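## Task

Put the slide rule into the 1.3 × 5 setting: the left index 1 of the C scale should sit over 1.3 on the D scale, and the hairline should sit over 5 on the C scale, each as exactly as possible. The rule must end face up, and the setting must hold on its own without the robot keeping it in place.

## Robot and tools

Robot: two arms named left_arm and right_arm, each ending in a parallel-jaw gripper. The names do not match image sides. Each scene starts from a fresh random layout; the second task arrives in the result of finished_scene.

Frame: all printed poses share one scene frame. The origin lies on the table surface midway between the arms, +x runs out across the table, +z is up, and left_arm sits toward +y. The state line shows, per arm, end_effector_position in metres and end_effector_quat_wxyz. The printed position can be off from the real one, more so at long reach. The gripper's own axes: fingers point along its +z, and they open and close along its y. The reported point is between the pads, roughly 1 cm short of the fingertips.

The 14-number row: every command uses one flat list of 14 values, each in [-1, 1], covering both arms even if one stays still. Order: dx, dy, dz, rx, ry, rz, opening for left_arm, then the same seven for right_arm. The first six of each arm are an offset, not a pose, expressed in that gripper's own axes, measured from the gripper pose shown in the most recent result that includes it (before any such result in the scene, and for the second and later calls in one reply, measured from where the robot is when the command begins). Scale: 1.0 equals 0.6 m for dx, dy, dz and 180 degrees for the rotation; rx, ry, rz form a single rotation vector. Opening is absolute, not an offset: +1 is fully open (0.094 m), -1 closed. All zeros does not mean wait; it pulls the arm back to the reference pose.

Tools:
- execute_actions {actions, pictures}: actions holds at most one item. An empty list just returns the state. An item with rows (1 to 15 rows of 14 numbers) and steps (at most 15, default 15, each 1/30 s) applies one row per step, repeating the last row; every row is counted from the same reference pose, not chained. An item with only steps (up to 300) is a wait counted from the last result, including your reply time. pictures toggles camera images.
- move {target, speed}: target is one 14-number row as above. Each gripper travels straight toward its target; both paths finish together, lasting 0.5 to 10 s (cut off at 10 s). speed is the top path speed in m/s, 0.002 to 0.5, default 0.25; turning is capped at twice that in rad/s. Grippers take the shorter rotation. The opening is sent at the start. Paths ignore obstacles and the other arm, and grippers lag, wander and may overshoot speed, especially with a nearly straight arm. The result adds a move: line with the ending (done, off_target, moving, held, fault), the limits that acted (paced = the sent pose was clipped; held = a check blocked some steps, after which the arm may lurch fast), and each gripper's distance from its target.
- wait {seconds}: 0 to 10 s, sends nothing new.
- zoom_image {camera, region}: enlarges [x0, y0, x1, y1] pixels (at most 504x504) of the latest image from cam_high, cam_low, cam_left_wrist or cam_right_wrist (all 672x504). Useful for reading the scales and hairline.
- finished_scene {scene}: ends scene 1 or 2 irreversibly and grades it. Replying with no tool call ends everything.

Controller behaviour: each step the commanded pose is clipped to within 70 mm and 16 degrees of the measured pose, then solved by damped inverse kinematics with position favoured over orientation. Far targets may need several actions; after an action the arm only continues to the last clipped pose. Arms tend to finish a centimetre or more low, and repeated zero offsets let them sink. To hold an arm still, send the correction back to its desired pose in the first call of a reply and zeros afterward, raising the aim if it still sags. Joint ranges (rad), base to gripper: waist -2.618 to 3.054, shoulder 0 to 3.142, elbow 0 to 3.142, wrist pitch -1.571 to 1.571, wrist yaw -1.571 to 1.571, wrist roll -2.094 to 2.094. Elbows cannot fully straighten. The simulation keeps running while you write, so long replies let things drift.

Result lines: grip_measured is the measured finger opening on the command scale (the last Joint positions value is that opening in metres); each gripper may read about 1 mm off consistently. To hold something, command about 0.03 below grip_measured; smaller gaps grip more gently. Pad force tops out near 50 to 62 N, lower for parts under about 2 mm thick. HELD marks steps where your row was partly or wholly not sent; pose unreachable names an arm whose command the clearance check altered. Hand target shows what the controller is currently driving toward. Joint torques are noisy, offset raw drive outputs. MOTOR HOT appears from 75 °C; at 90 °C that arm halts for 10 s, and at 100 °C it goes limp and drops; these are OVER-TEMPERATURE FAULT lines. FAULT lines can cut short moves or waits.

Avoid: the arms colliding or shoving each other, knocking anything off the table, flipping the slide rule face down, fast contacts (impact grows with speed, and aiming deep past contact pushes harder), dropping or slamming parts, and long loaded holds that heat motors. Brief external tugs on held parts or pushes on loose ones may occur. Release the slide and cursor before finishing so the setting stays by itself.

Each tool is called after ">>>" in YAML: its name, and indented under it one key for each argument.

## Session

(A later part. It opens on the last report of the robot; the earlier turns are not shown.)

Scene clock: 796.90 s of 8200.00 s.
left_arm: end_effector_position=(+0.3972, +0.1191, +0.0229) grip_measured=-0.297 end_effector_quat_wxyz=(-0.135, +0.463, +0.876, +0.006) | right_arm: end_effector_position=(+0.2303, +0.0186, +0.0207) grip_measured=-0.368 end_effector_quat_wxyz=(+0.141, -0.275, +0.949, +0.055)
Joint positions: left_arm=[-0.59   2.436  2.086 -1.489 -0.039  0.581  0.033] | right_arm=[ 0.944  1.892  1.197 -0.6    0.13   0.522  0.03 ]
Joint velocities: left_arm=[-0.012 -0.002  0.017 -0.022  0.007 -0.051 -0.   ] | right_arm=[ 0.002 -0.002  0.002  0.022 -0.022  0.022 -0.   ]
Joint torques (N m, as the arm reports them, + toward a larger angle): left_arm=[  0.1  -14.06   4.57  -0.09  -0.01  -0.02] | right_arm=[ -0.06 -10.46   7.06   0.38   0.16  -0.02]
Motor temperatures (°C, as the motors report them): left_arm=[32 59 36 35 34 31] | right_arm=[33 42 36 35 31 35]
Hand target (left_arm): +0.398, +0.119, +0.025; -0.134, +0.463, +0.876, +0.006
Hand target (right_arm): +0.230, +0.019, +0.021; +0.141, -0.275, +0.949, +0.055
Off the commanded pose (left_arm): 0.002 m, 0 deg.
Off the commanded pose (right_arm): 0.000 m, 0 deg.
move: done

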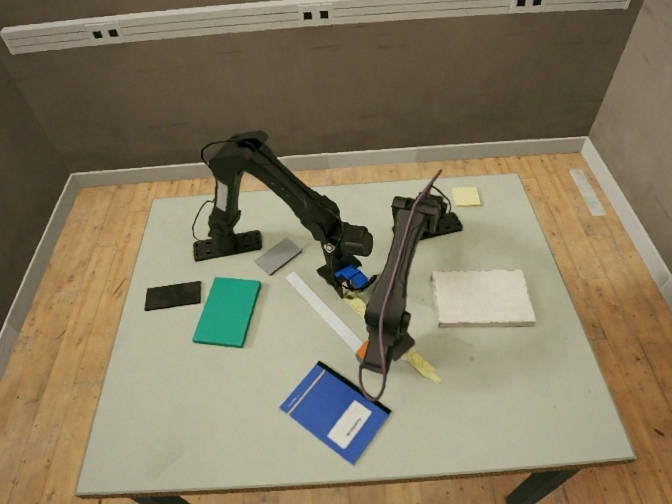

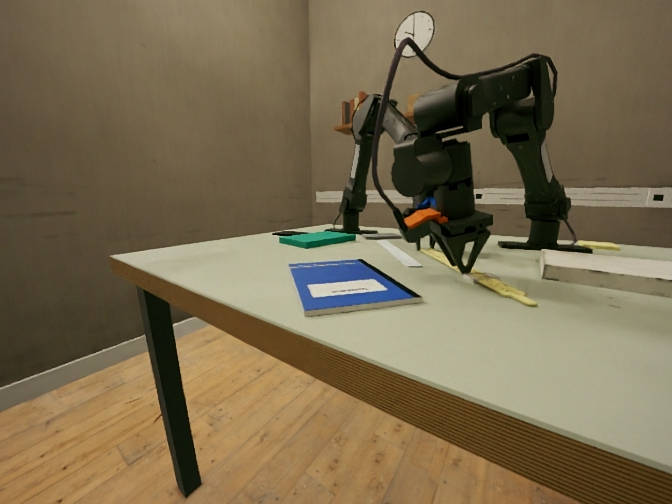

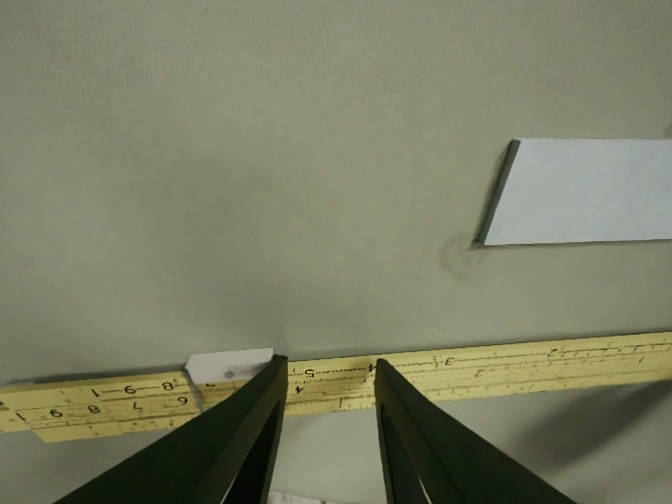

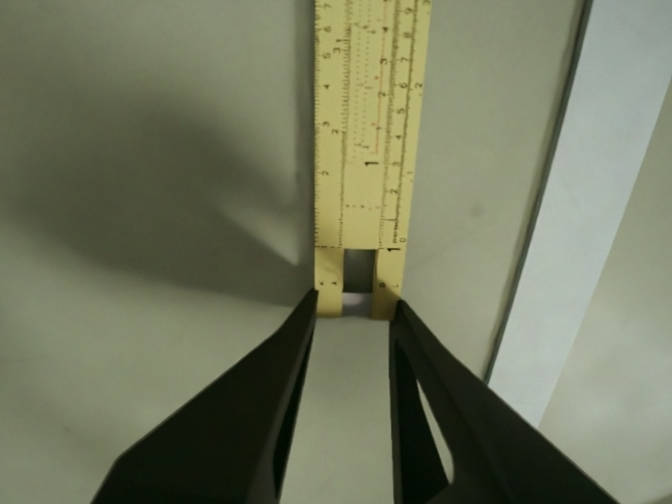

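>>> move:
  target: [0,0,-0.004,0,0,0,-0.27,0,0,0,0,0,0,-0.41]
  speed: 0.02

>>> zoom_image:
  camera: "cam_left_wrist"
  region: [160,330,320,450]

Scene clock: 800.03 s of 8200.00 s.
left_arm: end_effector_position=(+0.3970, +0.1190, +0.0230) grip_measured=-0.272 end_effector_quat_wxyz=(-0.135, +0.463, +0.876, +0.006) | right_arm: end_effector_position=(+0.2303, +0.0186, +0.0207) grip_measured=-0.368 end_effector_quat_wxyz=(+0.141, -0.275, +0.949, +0.055)
Joint positions: left_arm=[-0.59   2.436  2.086 -1.49  -0.038  0.581  0.034] | right_arm=[ 0.944  1.892  1.197 -0.6    0.13   0.522  0.03 ]
Joint velocities: left_arm=[-0.022  0.012 -0.017 -0.051 -0.022  0.007 -0.001] | right_arm=[-0.012  0.007 -0.002 -0.037  0.022  0.007 -0.001]
Joint torques (N m, as the arm reports them, + toward a larger angle): left_arm=[  0.08 -14.08   4.47  -0.1   -0.01  -0.02] | right_arm=[ -0.11 -10.39   7.03   0.39   0.11   0.02]
Motor temperatures (°C, as the motors report them): left_arm=[32 59 36 35 34 31] | right_arm=[33 42 36 35 31 35]
Hand target (left_arm): +0.398, +0.119, +0.025; -0.135, +0.463, +0.876, +0.006
Hand target (right_arm): +0.230, +0.019, +0.021; +0.141, -0.275, +0.949, +0.055
Off the commanded pose (left_arm): 0.002 m, 0 deg.
Off the commanded pose (right_arm): 0.000 m, 0 deg.
move: done

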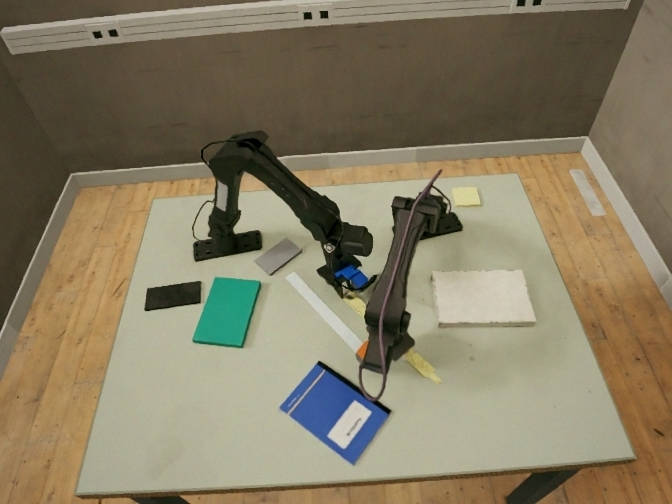

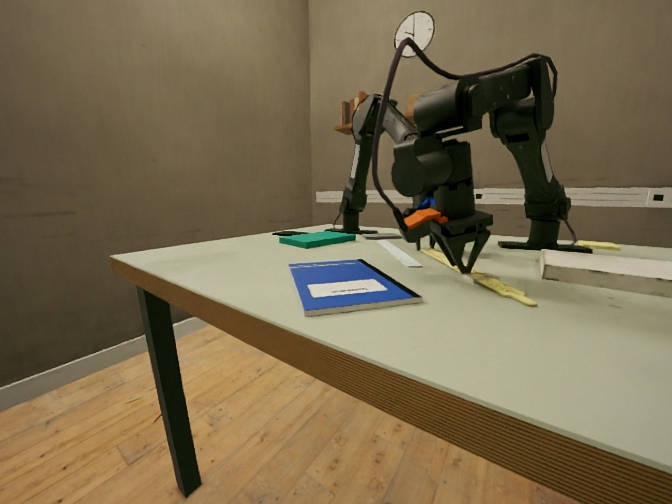

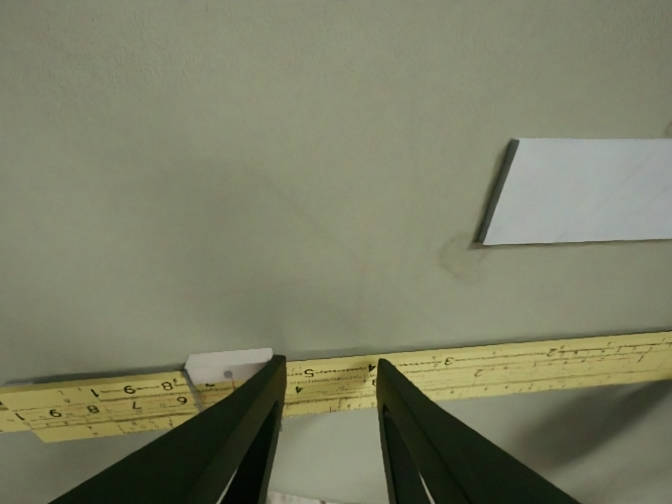

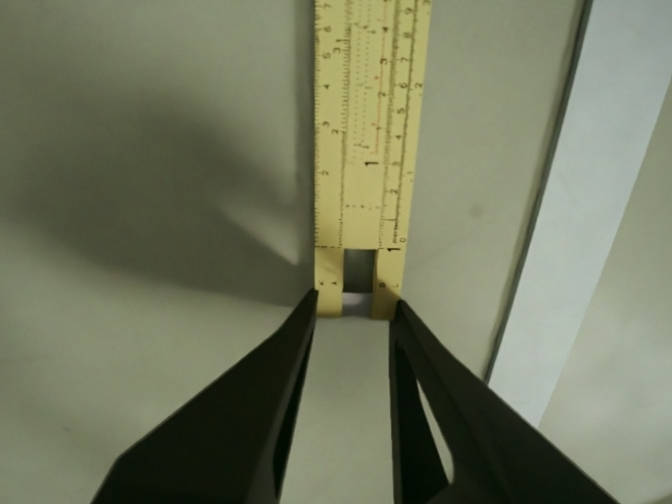

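Region (160, 330, 320, 450) of cam_left_wrist's 672x504 image, scaled by 3.150, with more detail than that image has; it fills the top 378 rows of this view, and the rest is white.

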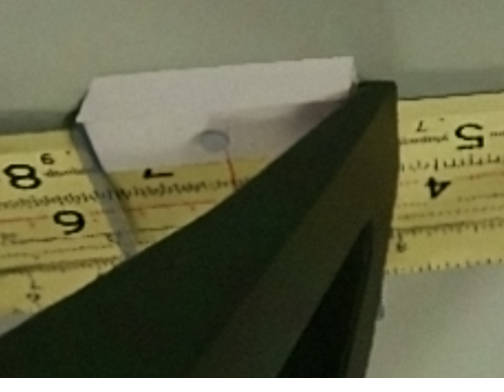

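>>> move:
  target: [0,0.002,-0.004,0,0,0,-0.245,0,0,0,0,0,0,-0.41]
  speed: 0.02

>>> zoom_image:
  camera: "cam_left_wrist"
  region: [160,330,320,450]

Scene clock: 803.43 s of 8200.00 s.
left_arm: end_effector_position=(+0.3968, +0.1189, +0.0230) grip_measured=-0.247 end_effector_quat_wxyz=(-0.135, +0.463, +0.876, +0.005) | right_arm: end_effector_position=(+0.2303, +0.0186, +0.0207) grip_measured=-0.368 end_effector_quat_wxyz=(+0.141, -0.275, +0.949, +0.055)
Joint positions: left_arm=[-0.59   2.436  2.086 -1.49  -0.037  0.581  0.035] | right_arm=[ 0.944  1.892  1.197 -0.6    0.13   0.522  0.03 ]
Joint velocities: left_arm=[ 0.022 -0.017 -0.002  0.007  0.037 -0.051  0.001] | right_arm=[ 0.022 -0.017 -0.002 -0.051  0.022 -0.066 -0.001]
Joint torques (N m, as the arm reports them, + toward a larger angle): left_arm=[  0.3  -13.81   4.94  -0.12  -0.05   0.01] | right_arm=[ -0.13 -10.38   7.17   0.42   0.07   0.06]
Motor temperatures (°C, as the motors report them): left_arm=[32 59 36 35 34 31] | right_arm=[33 42 36 35 31 35]
Hand target (left_arm): +0.399, +0.119, +0.025; -0.135, +0.463, +0.876, +0.006
Hand target (right_arm): +0.230, +0.019, +0.021; +0.141, -0.275, +0.949, +0.055
Off the commanded pose (left_arm): 0.003 m, 0 deg.
Off the commanded pose (right_arm): 0.000 m, 0 deg.
move: done

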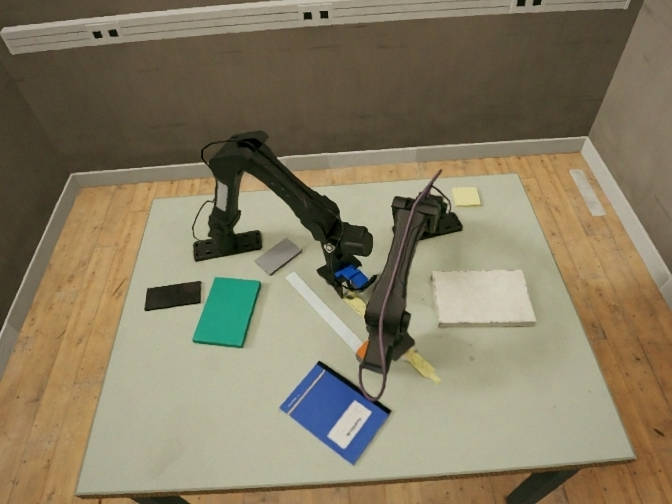

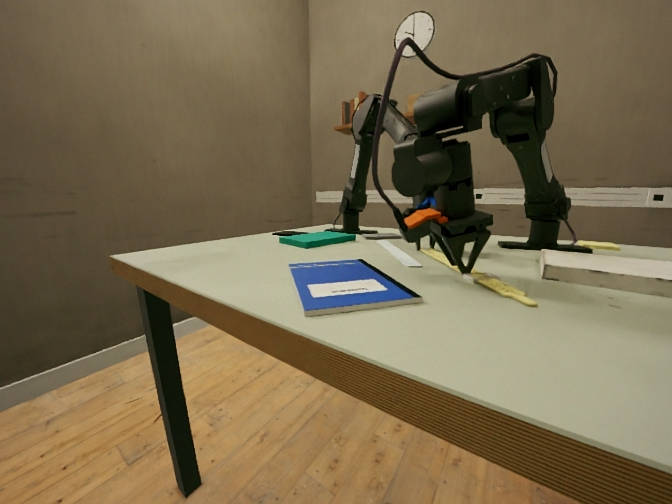

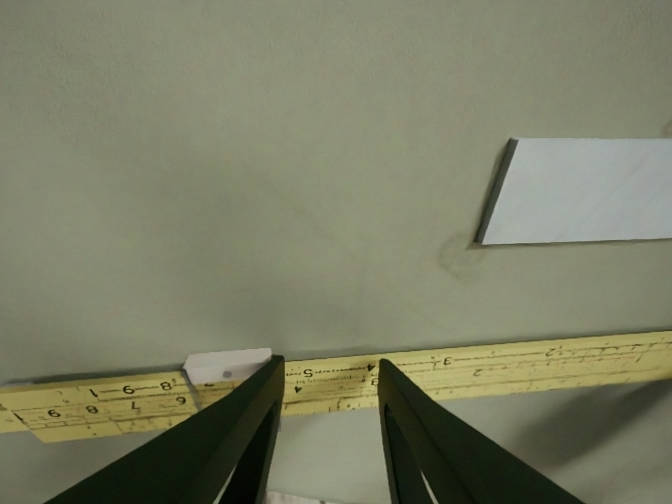

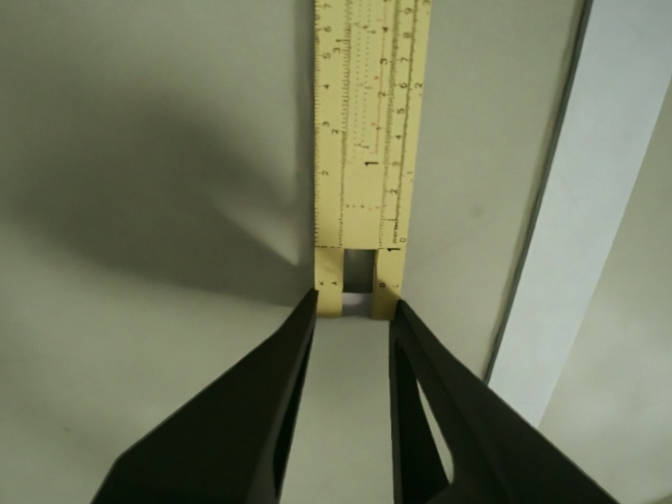

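Region (160, 330, 320, 450) of cam_left_wrist's 672x504 image, scaled by 3.150, with more detail than that image has; it fills the top 378 rows of this view, and the rest is white.

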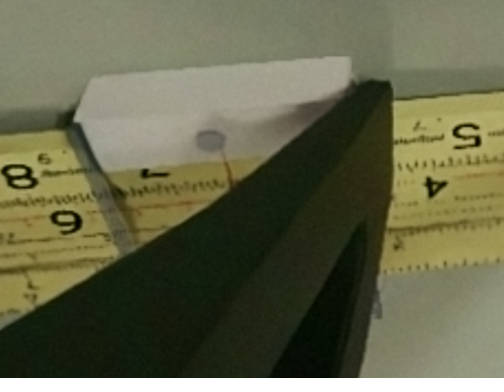

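>>> move:
  target: [0,0.004,-0.004,0,0,0,-0.225,0,0,0,0,0,0,-0.41]
  speed: 0.02

>>> zoom_image:
  camera: "cam_left_wrist"
  region: [160,330,320,450]

Scene clock: 807.93 s of 8200.00 s.
left_arm: end_effector_position=(+0.3963, +0.1188, +0.0231) grip_measured=-0.227 end_effector_quat_wxyz=(-0.136, +0.463, +0.876, +0.005) | right_arm: end_effector_position=(+0.2303, +0.0186, +0.0207) grip_measured=-0.368 end_effector_quat_wxyz=(+0.141, -0.275, +0.949, +0.055)
Joint positions: left_arm=[-0.59   2.436  2.086 -1.492 -0.036  0.581  0.036] | right_arm=[ 0.944  1.892  1.197 -0.6    0.13   0.522  0.03 ]
Joint velocities: left_arm=[ 0.012 -0.007  0.002 -0.037  0.066 -0.022 -0.001] | right_arm=[ 0.017 -0.007 -0.012  0.007 -0.066  0.007  0.   ]
Joint torques (N m, as the arm reports them, + toward a larger angle): left_arm=[  0.53 -13.38   5.27  -0.12  -0.06   0.03] | right_arm=[ -0.2  -10.37   7.04   0.46   0.03  -0.01]
Motor temperatures (°C, as the motors report them): left_arm=[32 59 36 35 34 31] | right_arm=[33 42 36 35 31 35]
Hand target (left_arm): +0.399, +0.120, +0.025; -0.135, +0.463, +0.876, +0.005
Hand target (right_arm): +0.230, +0.019, +0.021; +0.141, -0.275, +0.949, +0.055
Off the commanded pose (left_arm): 0.004 m, 0 deg.
Off the commanded pose (right_arm): 0.000 m, 0 deg.
After step 90, 0.80 s passed at rest.
move: done

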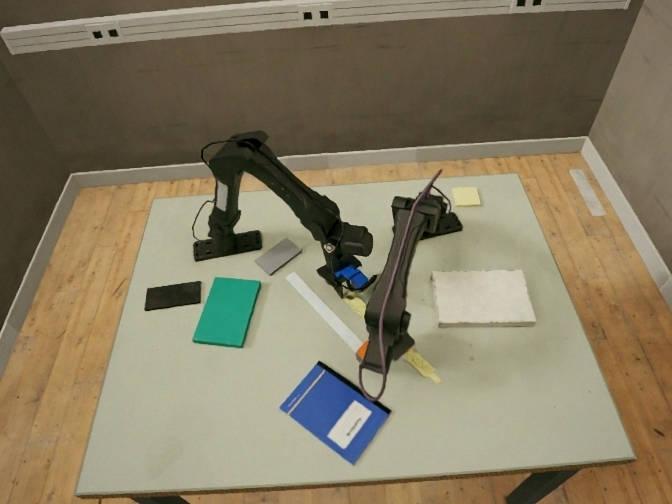

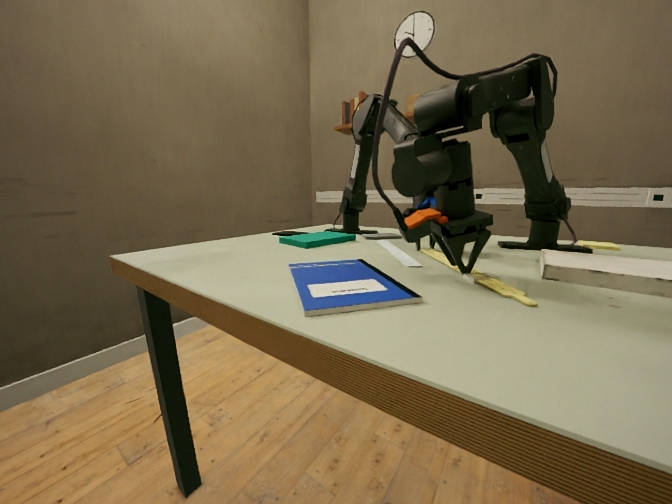

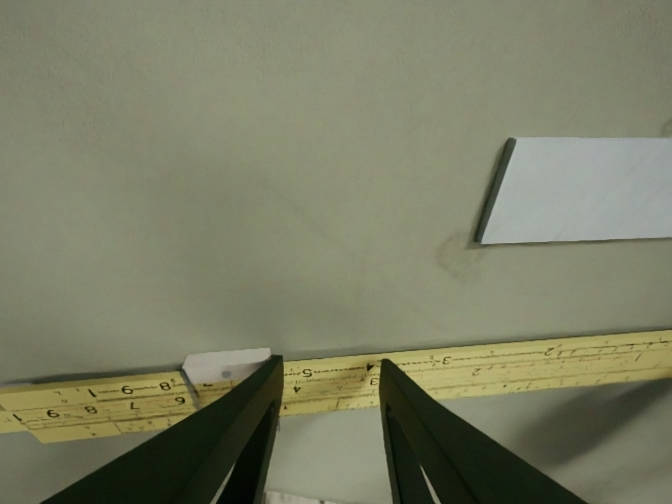

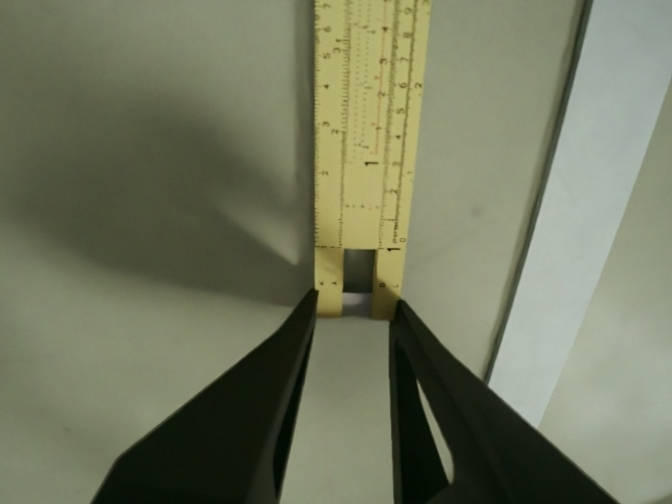

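Region (160, 330, 320, 450) of cam_left_wrist's 672x504 image, scaled by 3.150, with more detail than that image has; it fills the top 378 rows of this view, and the rest is white.

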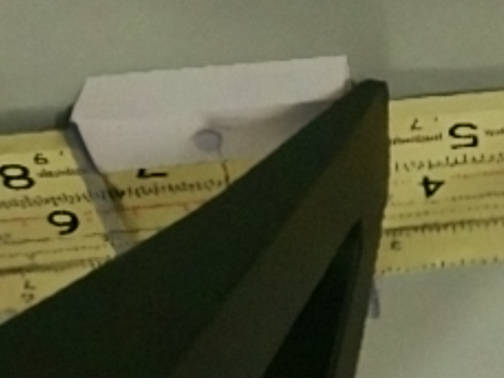

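>>> move:
  target: [0,0.004,-0.004,0,0,0,-0.205,0,0,0,0,0,0,-0.41]
  speed: 0.02

>>> zoom_image:
  camera: "cam_left_wrist"
  region: [160,330,320,450]

Scene clock: 810.53 s of 8200.00 s.
left_arm: end_effector_position=(+0.3960, +0.1187, +0.0232) grip_measured=-0.207 end_effector_quat_wxyz=(-0.136, +0.463, +0.876, +0.004) | right_arm: end_effector_position=(+0.2303, +0.0186, +0.0207) grip_measured=-0.368 end_effector_quat_wxyz=(+0.141, -0.275, +0.949, +0.055)
Joint positions: left_arm=[-0.59   2.436  2.086 -1.493 -0.034  0.581  0.037] | right_arm=[ 0.944  1.892  1.197 -0.6    0.13   0.522  0.03 ]
Joint velocities: left_arm=[-0.002 -0.007 -0.002  0.007 -0.022  0.022 -0.   ] | right_arm=[-0.022  0.007  0.002 -0.066 -0.037  0.022  0.   ]
Joint torques (N m, as the arm reports them, + toward a larger angle): left_arm=[  0.49 -13.54   5.29  -0.1   -0.04   0.02] | right_arm=[  0.03 -10.6    7.14   0.4    0.05   0.01]
Motor temperatures (°C, as the motors report them): left_arm=[32 59 36 35 34 31] | right_arm=[33 42 36 35 31 35]
Hand target (left_arm): +0.399, +0.120, +0.025; -0.136, +0.463, +0.876, +0.005
Hand target (right_arm): +0.230, +0.019, +0.021; +0.141, -0.275, +0.949, +0.055
Off the commanded pose (left_arm): 0.004 m, 0 deg.
Off the commanded pose (right_arm): 0.000 m, 0 deg.
move: done

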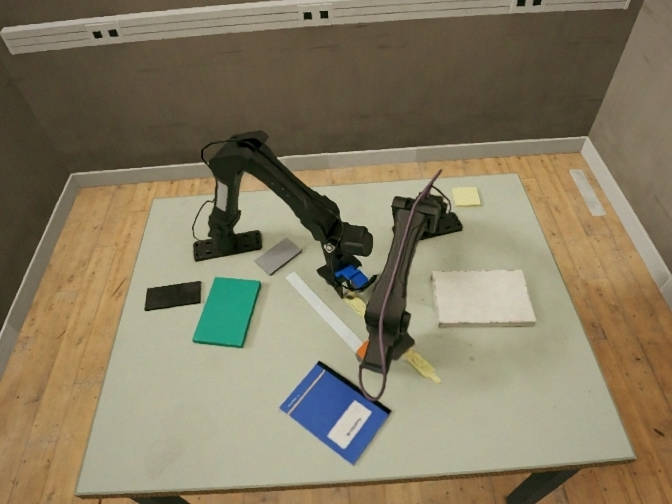

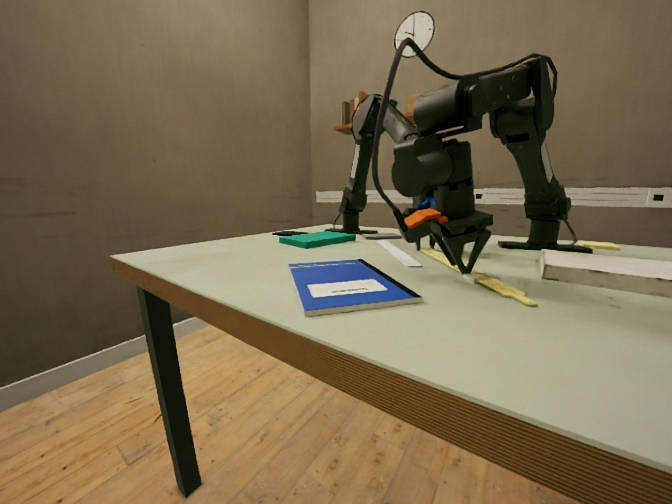

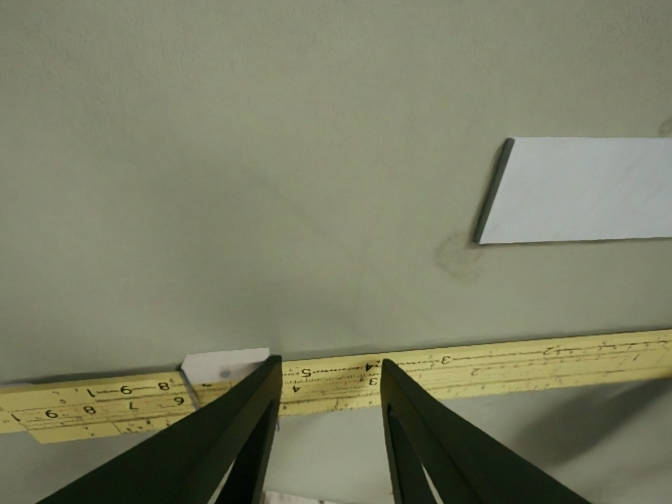

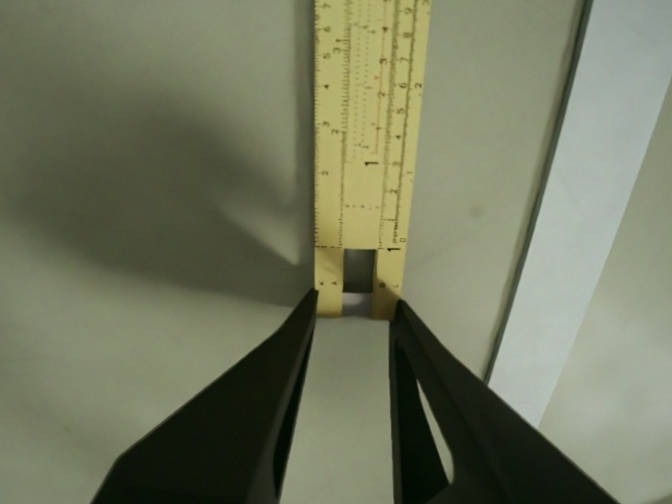

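Region (160, 330, 320, 450) of cam_left_wrist's 672x504 image, scaled by 3.150, with more detail than that image has; it fills the top 378 rows of this view, and the rest is white.

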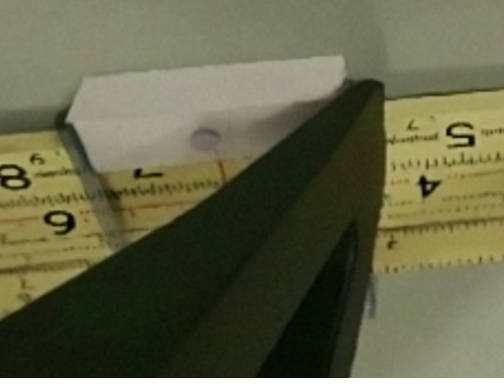

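>>> move:
  target: [-0.014,0,-0.004,0,0,0,-0.42,0,0,0,0,0,0,-0.41]
  speed: 0.02

>>> zoom_image:
  camera: "cam_left_wrist"
  region: [160,330,320,450]

Scene clock: 817.73 s of 8200.00 s.
left_arm: end_effector_position=(+0.3978, +0.1184, +0.0226) grip_measured=-0.418 end_effector_quat_wxyz=(-0.145, +0.461, +0.875, +0.004) | right_arm: end_effector_position=(+0.2303, +0.0187, +0.0207) grip_measured=-0.368 end_effector_quat_wxyz=(+0.141, -0.275, +0.949, +0.056)
Joint positions: left_arm=[-0.59   2.467  2.136 -1.528 -0.037  0.578  0.027] | right_arm=[ 0.944  1.892  1.197 -0.6    0.13   0.522  0.03 ]
Joint velocities: left_arm=[-0.012 -0.012  0.017  0.066  0.081  0.007 -0.001] | right_arm=[-0.002 -0.002  0.017  0.037  0.022 -0.007 -0.   ]
Joint torques (N m, as the arm reports them, + toward a larger angle): left_arm=[ -0.95 -13.67   5.14   0.02   0.05  -0.07] | right_arm=[  0.01 -10.71   7.3    0.4    0.08   0.  ]
Motor temperatures (°C, as the motors report them): left_arm=[32 58 36 35 34 31] | right_arm=[33 42 36 35 31 35]
Hand target (left_arm): +0.401, +0.112, +0.024; -0.136, +0.463, +0.876, +0.004
Hand target (right_arm): +0.230, +0.019, +0.021; +0.141, -0.275, +0.949, +0.055
Off the commanded pose (left_arm): 0.008 m, 1 deg.
Off the commanded pose (right_arm): 0.000 m, 0 deg.
After step 90, 3.50 s passed at rest.
move: done

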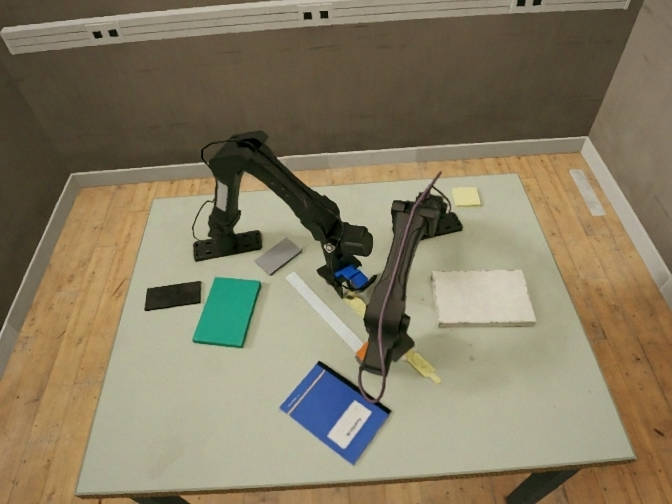

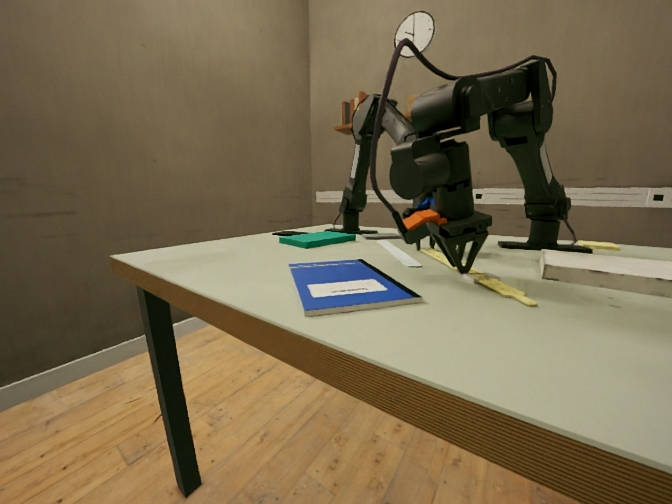

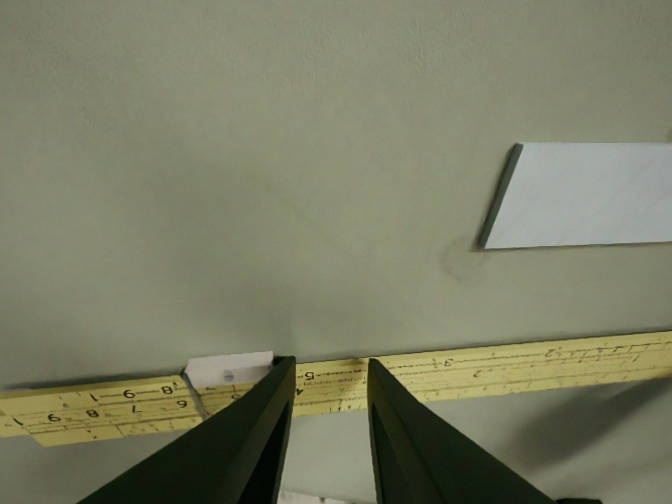

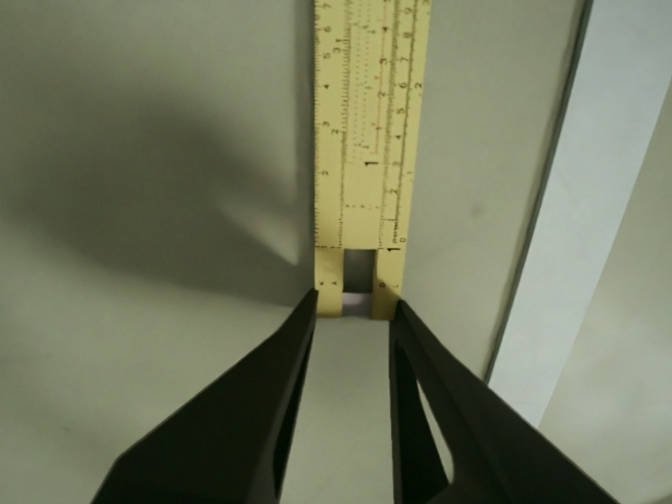

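Region (160, 330, 320, 450) of cam_left_wrist's 672x504 image, scaled by 3.150, with more detail than that image has; it fills the top 378 rows of this view, and the rest is white.

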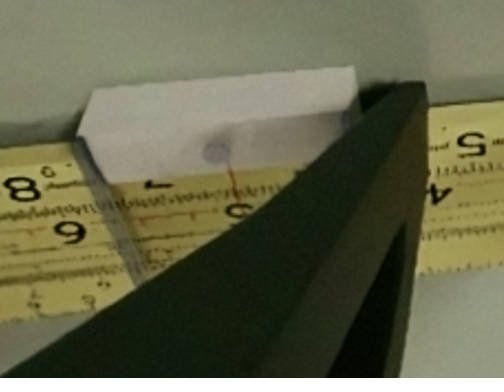

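>>> move:
  target: [0,0,-0.04,0,0,0,-0.5,0,0,0,0,0,0,-0.41]
  speed: 0.05

Scene clock: 822.73 s of 8200.00 s.
left_arm: end_effector_position=(+0.3973, +0.1188, +0.0271) grip_measured=-0.498 end_effector_quat_wxyz=(-0.152, +0.461, +0.874, +0.004) | right_arm: end_effector_position=(+0.2303, +0.0187, +0.0207) grip_measured=-0.368 end_effector_quat_wxyz=(+0.141, -0.275, +0.949, +0.056)
Joint positions: left_arm=[-0.59   2.482  2.176 -1.569 -0.038  0.577  0.024] | right_arm=[ 0.944  1.892  1.197 -0.6    0.13   0.522  0.03 ]
Joint velocities: left_arm=[-0.007  0.007 -0.012 -0.007 -0.022 -0.022  0.   ] | right_arm=[-0.027 -0.022 -0.002  0.007 -0.022 -0.051 -0.   ]
Joint torques (N m, as the arm reports them, + toward a larger angle): left_arm=[ -0.2  -16.94   5.48  -0.16   0.01  -0.03] | right_arm=[  0.17 -10.61   7.2    0.38   0.06   0.02]
Motor temperatures (°C, as the motors report them): left_arm=[32 58 36 35 34 31] | right_arm=[33 42 36 35 31 35]
Hand target (left_arm): +0.403, +0.116, +0.045; -0.129, +0.462, +0.877, +0.006
Hand target (right_arm): +0.230, +0.019, +0.021; +0.141, -0.275, +0.949, +0.056
Off the commanded pose (left_arm): 0.020 m, 1 deg.
Off the commanded pose (right_arm): 0.000 m, 0 deg.
joint sent to its limit (left arm) — the command would take joint 4 (wrist pitch) past its lower limit, so that joint was sent only as far as its limit.
After step 90, 1.27 s passed at rest.
move: off_target (left_arm)

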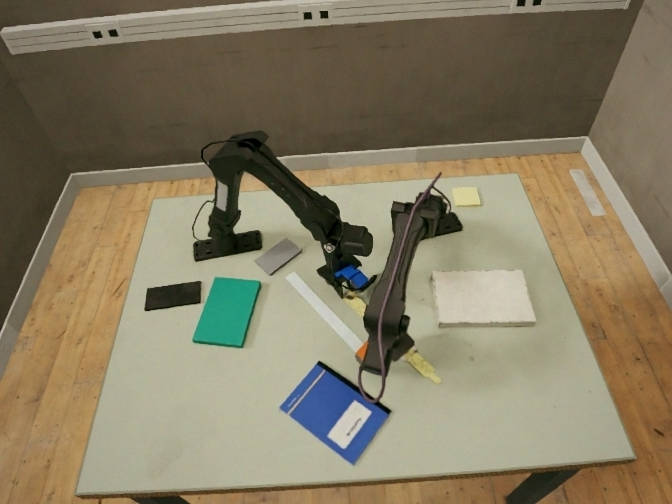

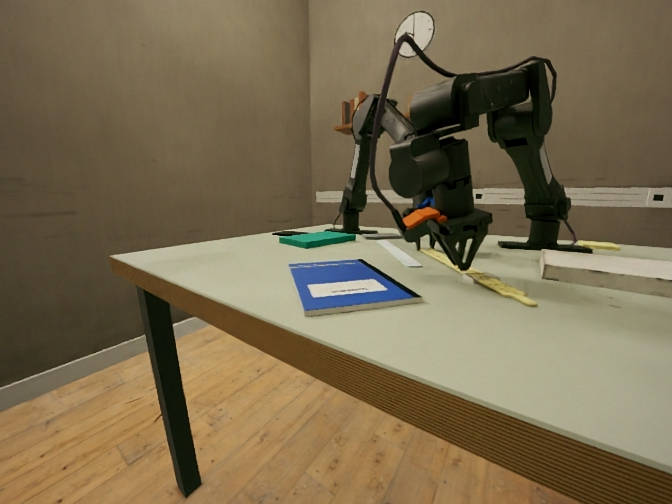

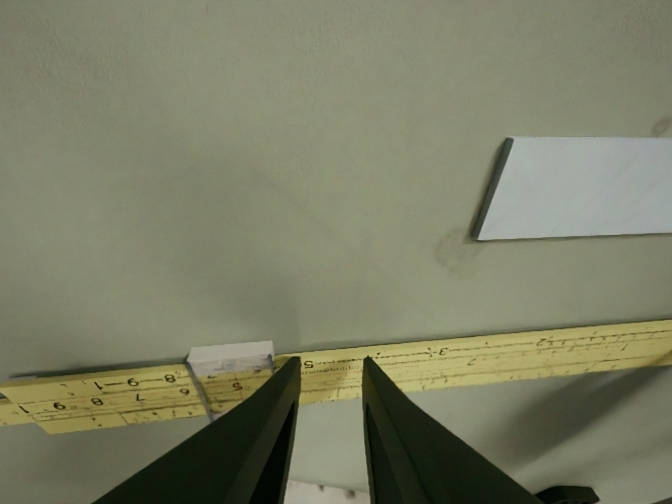

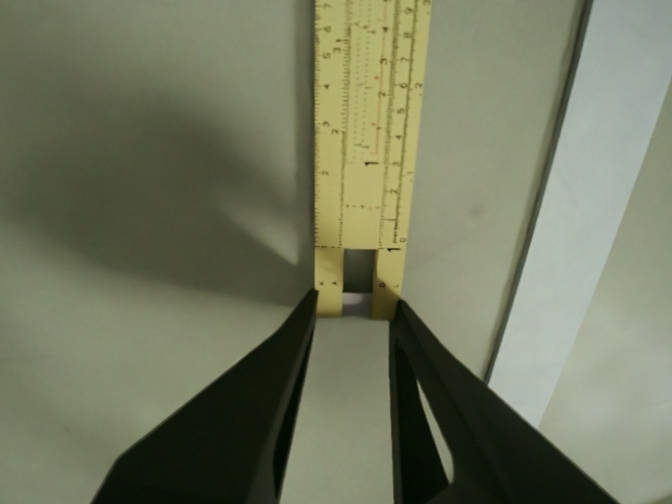

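>>> move:
  target: [-0.02,0,-0.08,0,0,0,-0.5,0,0,0,0,0,0,-0.41]
  speed: 0.05

Scene clock: 826.07 s of 8200.00 s.
left_arm: end_effector_position=(+0.4121, +0.1091, +0.0508) grip_measured=-0.498 end_effector_quat_wxyz=(-0.107, +0.464, +0.879, +0.009) | right_arm: end_effector_position=(+0.2303, +0.0187, +0.0207) grip_measured=-0.368 end_effector_quat_wxyz=(+0.141, -0.275, +0.949, +0.056)
Joint positions: left_arm=[-0.598  2.452  2.24  -1.571 -0.038  0.572  0.024] | right_arm=[ 0.944  1.892  1.197 -0.6    0.13   0.522  0.03 ]
Joint velocities: left_arm=[ 0.007 -0.007 -0.007  0.022 -0.037 -0.037 -0.001] | right_arm=[-0.012 -0.017  0.002 -0.022  0.022 -0.037 -0.   ]
Joint torques (N m, as the arm reports them, + toward a larger angle): left_arm=[ -0.82 -17.11   5.44   0.     0.01  -0.12] | right_arm=[  0.   -10.5    7.39   0.38   0.06  -0.02]
Motor temperatures (°C, as the motors report them): left_arm=[32 59 36 35 34 31] | right_arm=[33 42 36 35 31 35]
Hand target (left_arm): +0.415, +0.103, +0.069; -0.084, +0.465, +0.881, +0.010
Hand target (right_arm): +0.230, +0.019, +0.021; +0.141, -0.275, +0.949, +0.056
Off the commanded pose (left_arm): 0.021 m, 5 deg.
Off the commanded pose (right_arm): 0.000 m, 0 deg.
joint sent to its limit (left arm) — the command would take joint 4 (wrist pitch) past its lower limit, so that joint was sent only as far as its limit.
move: off_target (left_arm)

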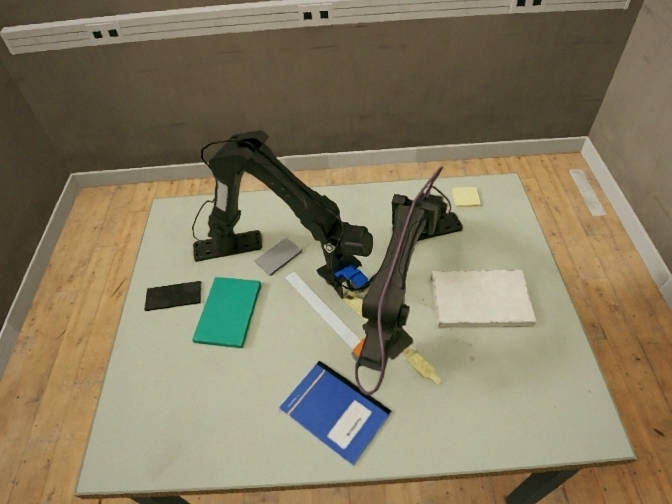

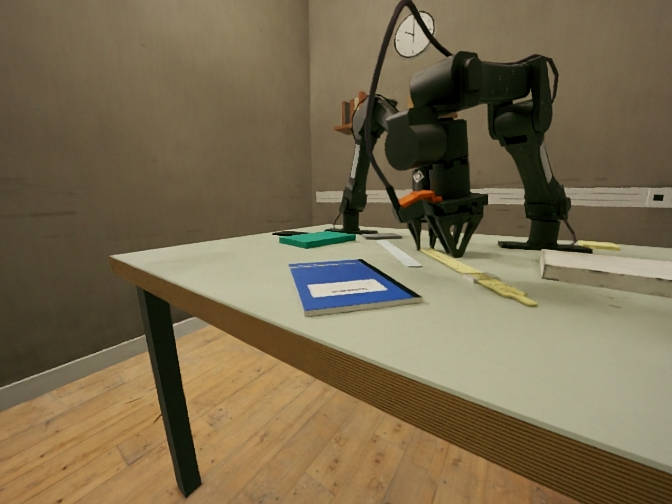

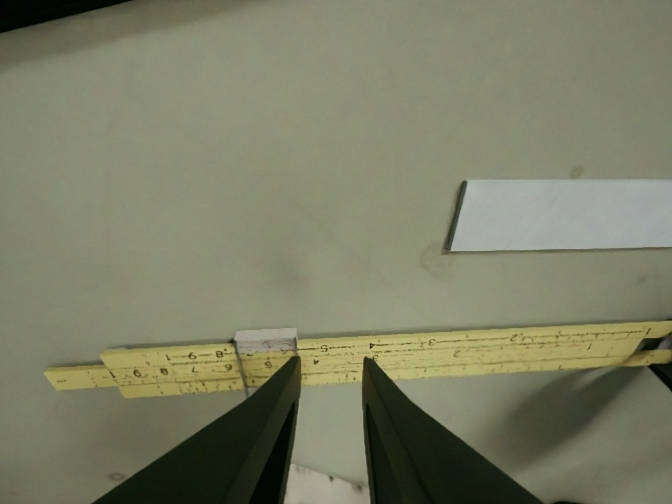

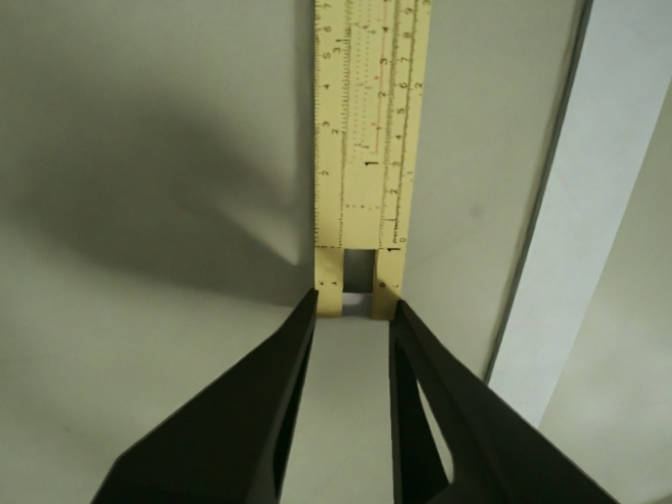

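>>> move:
  target: [0.011,-0.018,-0.005,0,0,0,-0.6,0,0,0,0,0,0,-0.41]
  speed: 0.05

Scene clock: 835.70 s of 8200.00 s.
left_arm: end_effector_position=(+0.3993, +0.1145, +0.0441) grip_measured=-0.598 end_effector_quat_wxyz=(-0.126, +0.461, +0.879, +0.008) | right_arm: end_effector_position=(+0.2303, +0.0187, +0.0207) grip_measured=-0.368 end_effector_quat_wxyz=(+0.141, -0.275, +0.949, +0.056)
Joint positions: left_arm=[-0.598  2.425  2.155 -1.552 -0.038  0.566  0.019] | right_arm=[ 0.944  1.892  1.197 -0.6    0.13   0.522  0.03 ]
Joint velocities: left_arm=[-0.007  0.007 -0.007 -0.007 -0.051 -0.037  0.   ] | right_arm=[ 0.002  0.002 -0.012  0.007 -0.037  0.037 -0.   ]
Joint torques (N m, as the arm reports them, + toward a larger angle): left_arm=[ -1.13 -16.97   3.45   0.15   0.01  -0.09] | right_arm=[  0.   -10.45   7.21   0.41   0.12   0.02]
Motor temperatures (°C, as the motors report them): left_arm=[32 60 36 35 34 31] | right_arm=[33 42 36 35 31 35]
Hand target (left_arm): +0.400, +0.108, +0.056; -0.107, +0.464, +0.879, +0.009
Hand target (right_arm): +0.230, +0.019, +0.021; +0.141, -0.275, +0.949, +0.056
Off the commanded pose (left_arm): 0.014 m, 2 deg.
Off the commanded pose (right_arm): 0.000 m, 0 deg.
After step 90, 5.73 s passed at rest.
move: off_target (left_arm)

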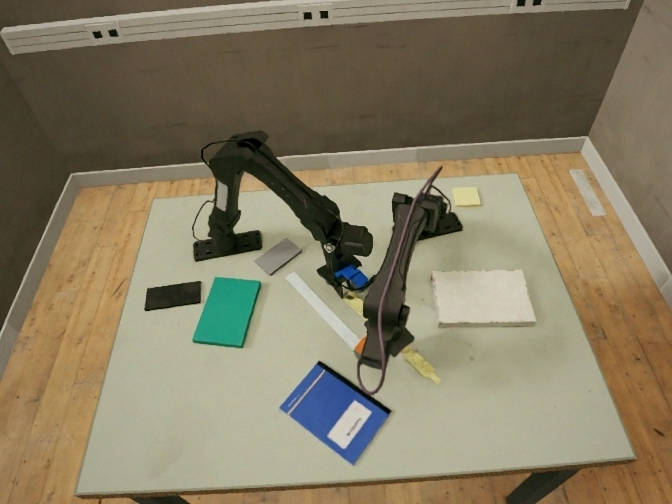

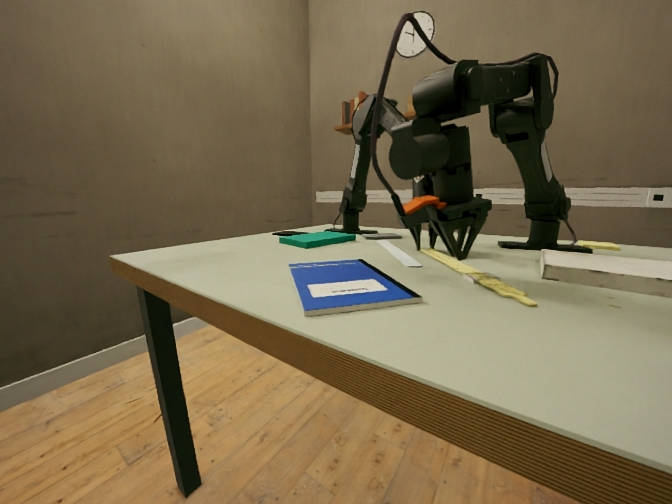

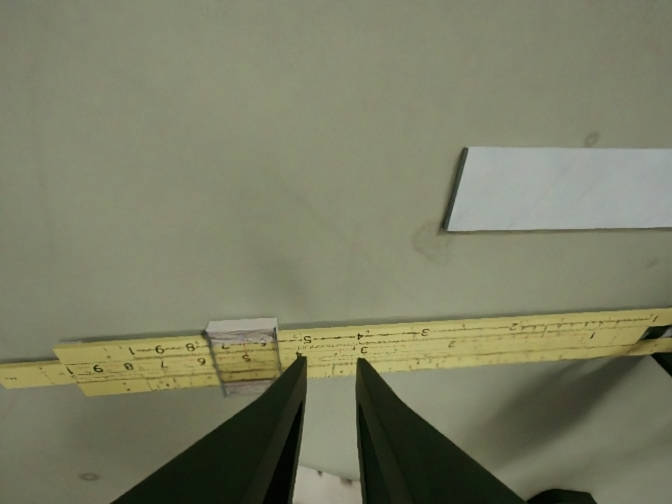

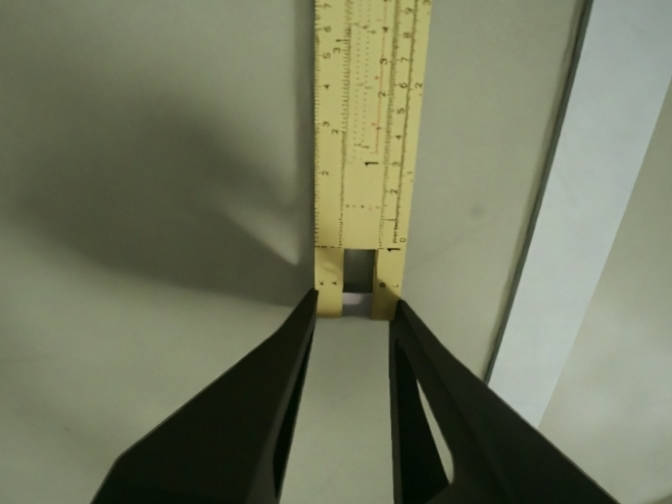

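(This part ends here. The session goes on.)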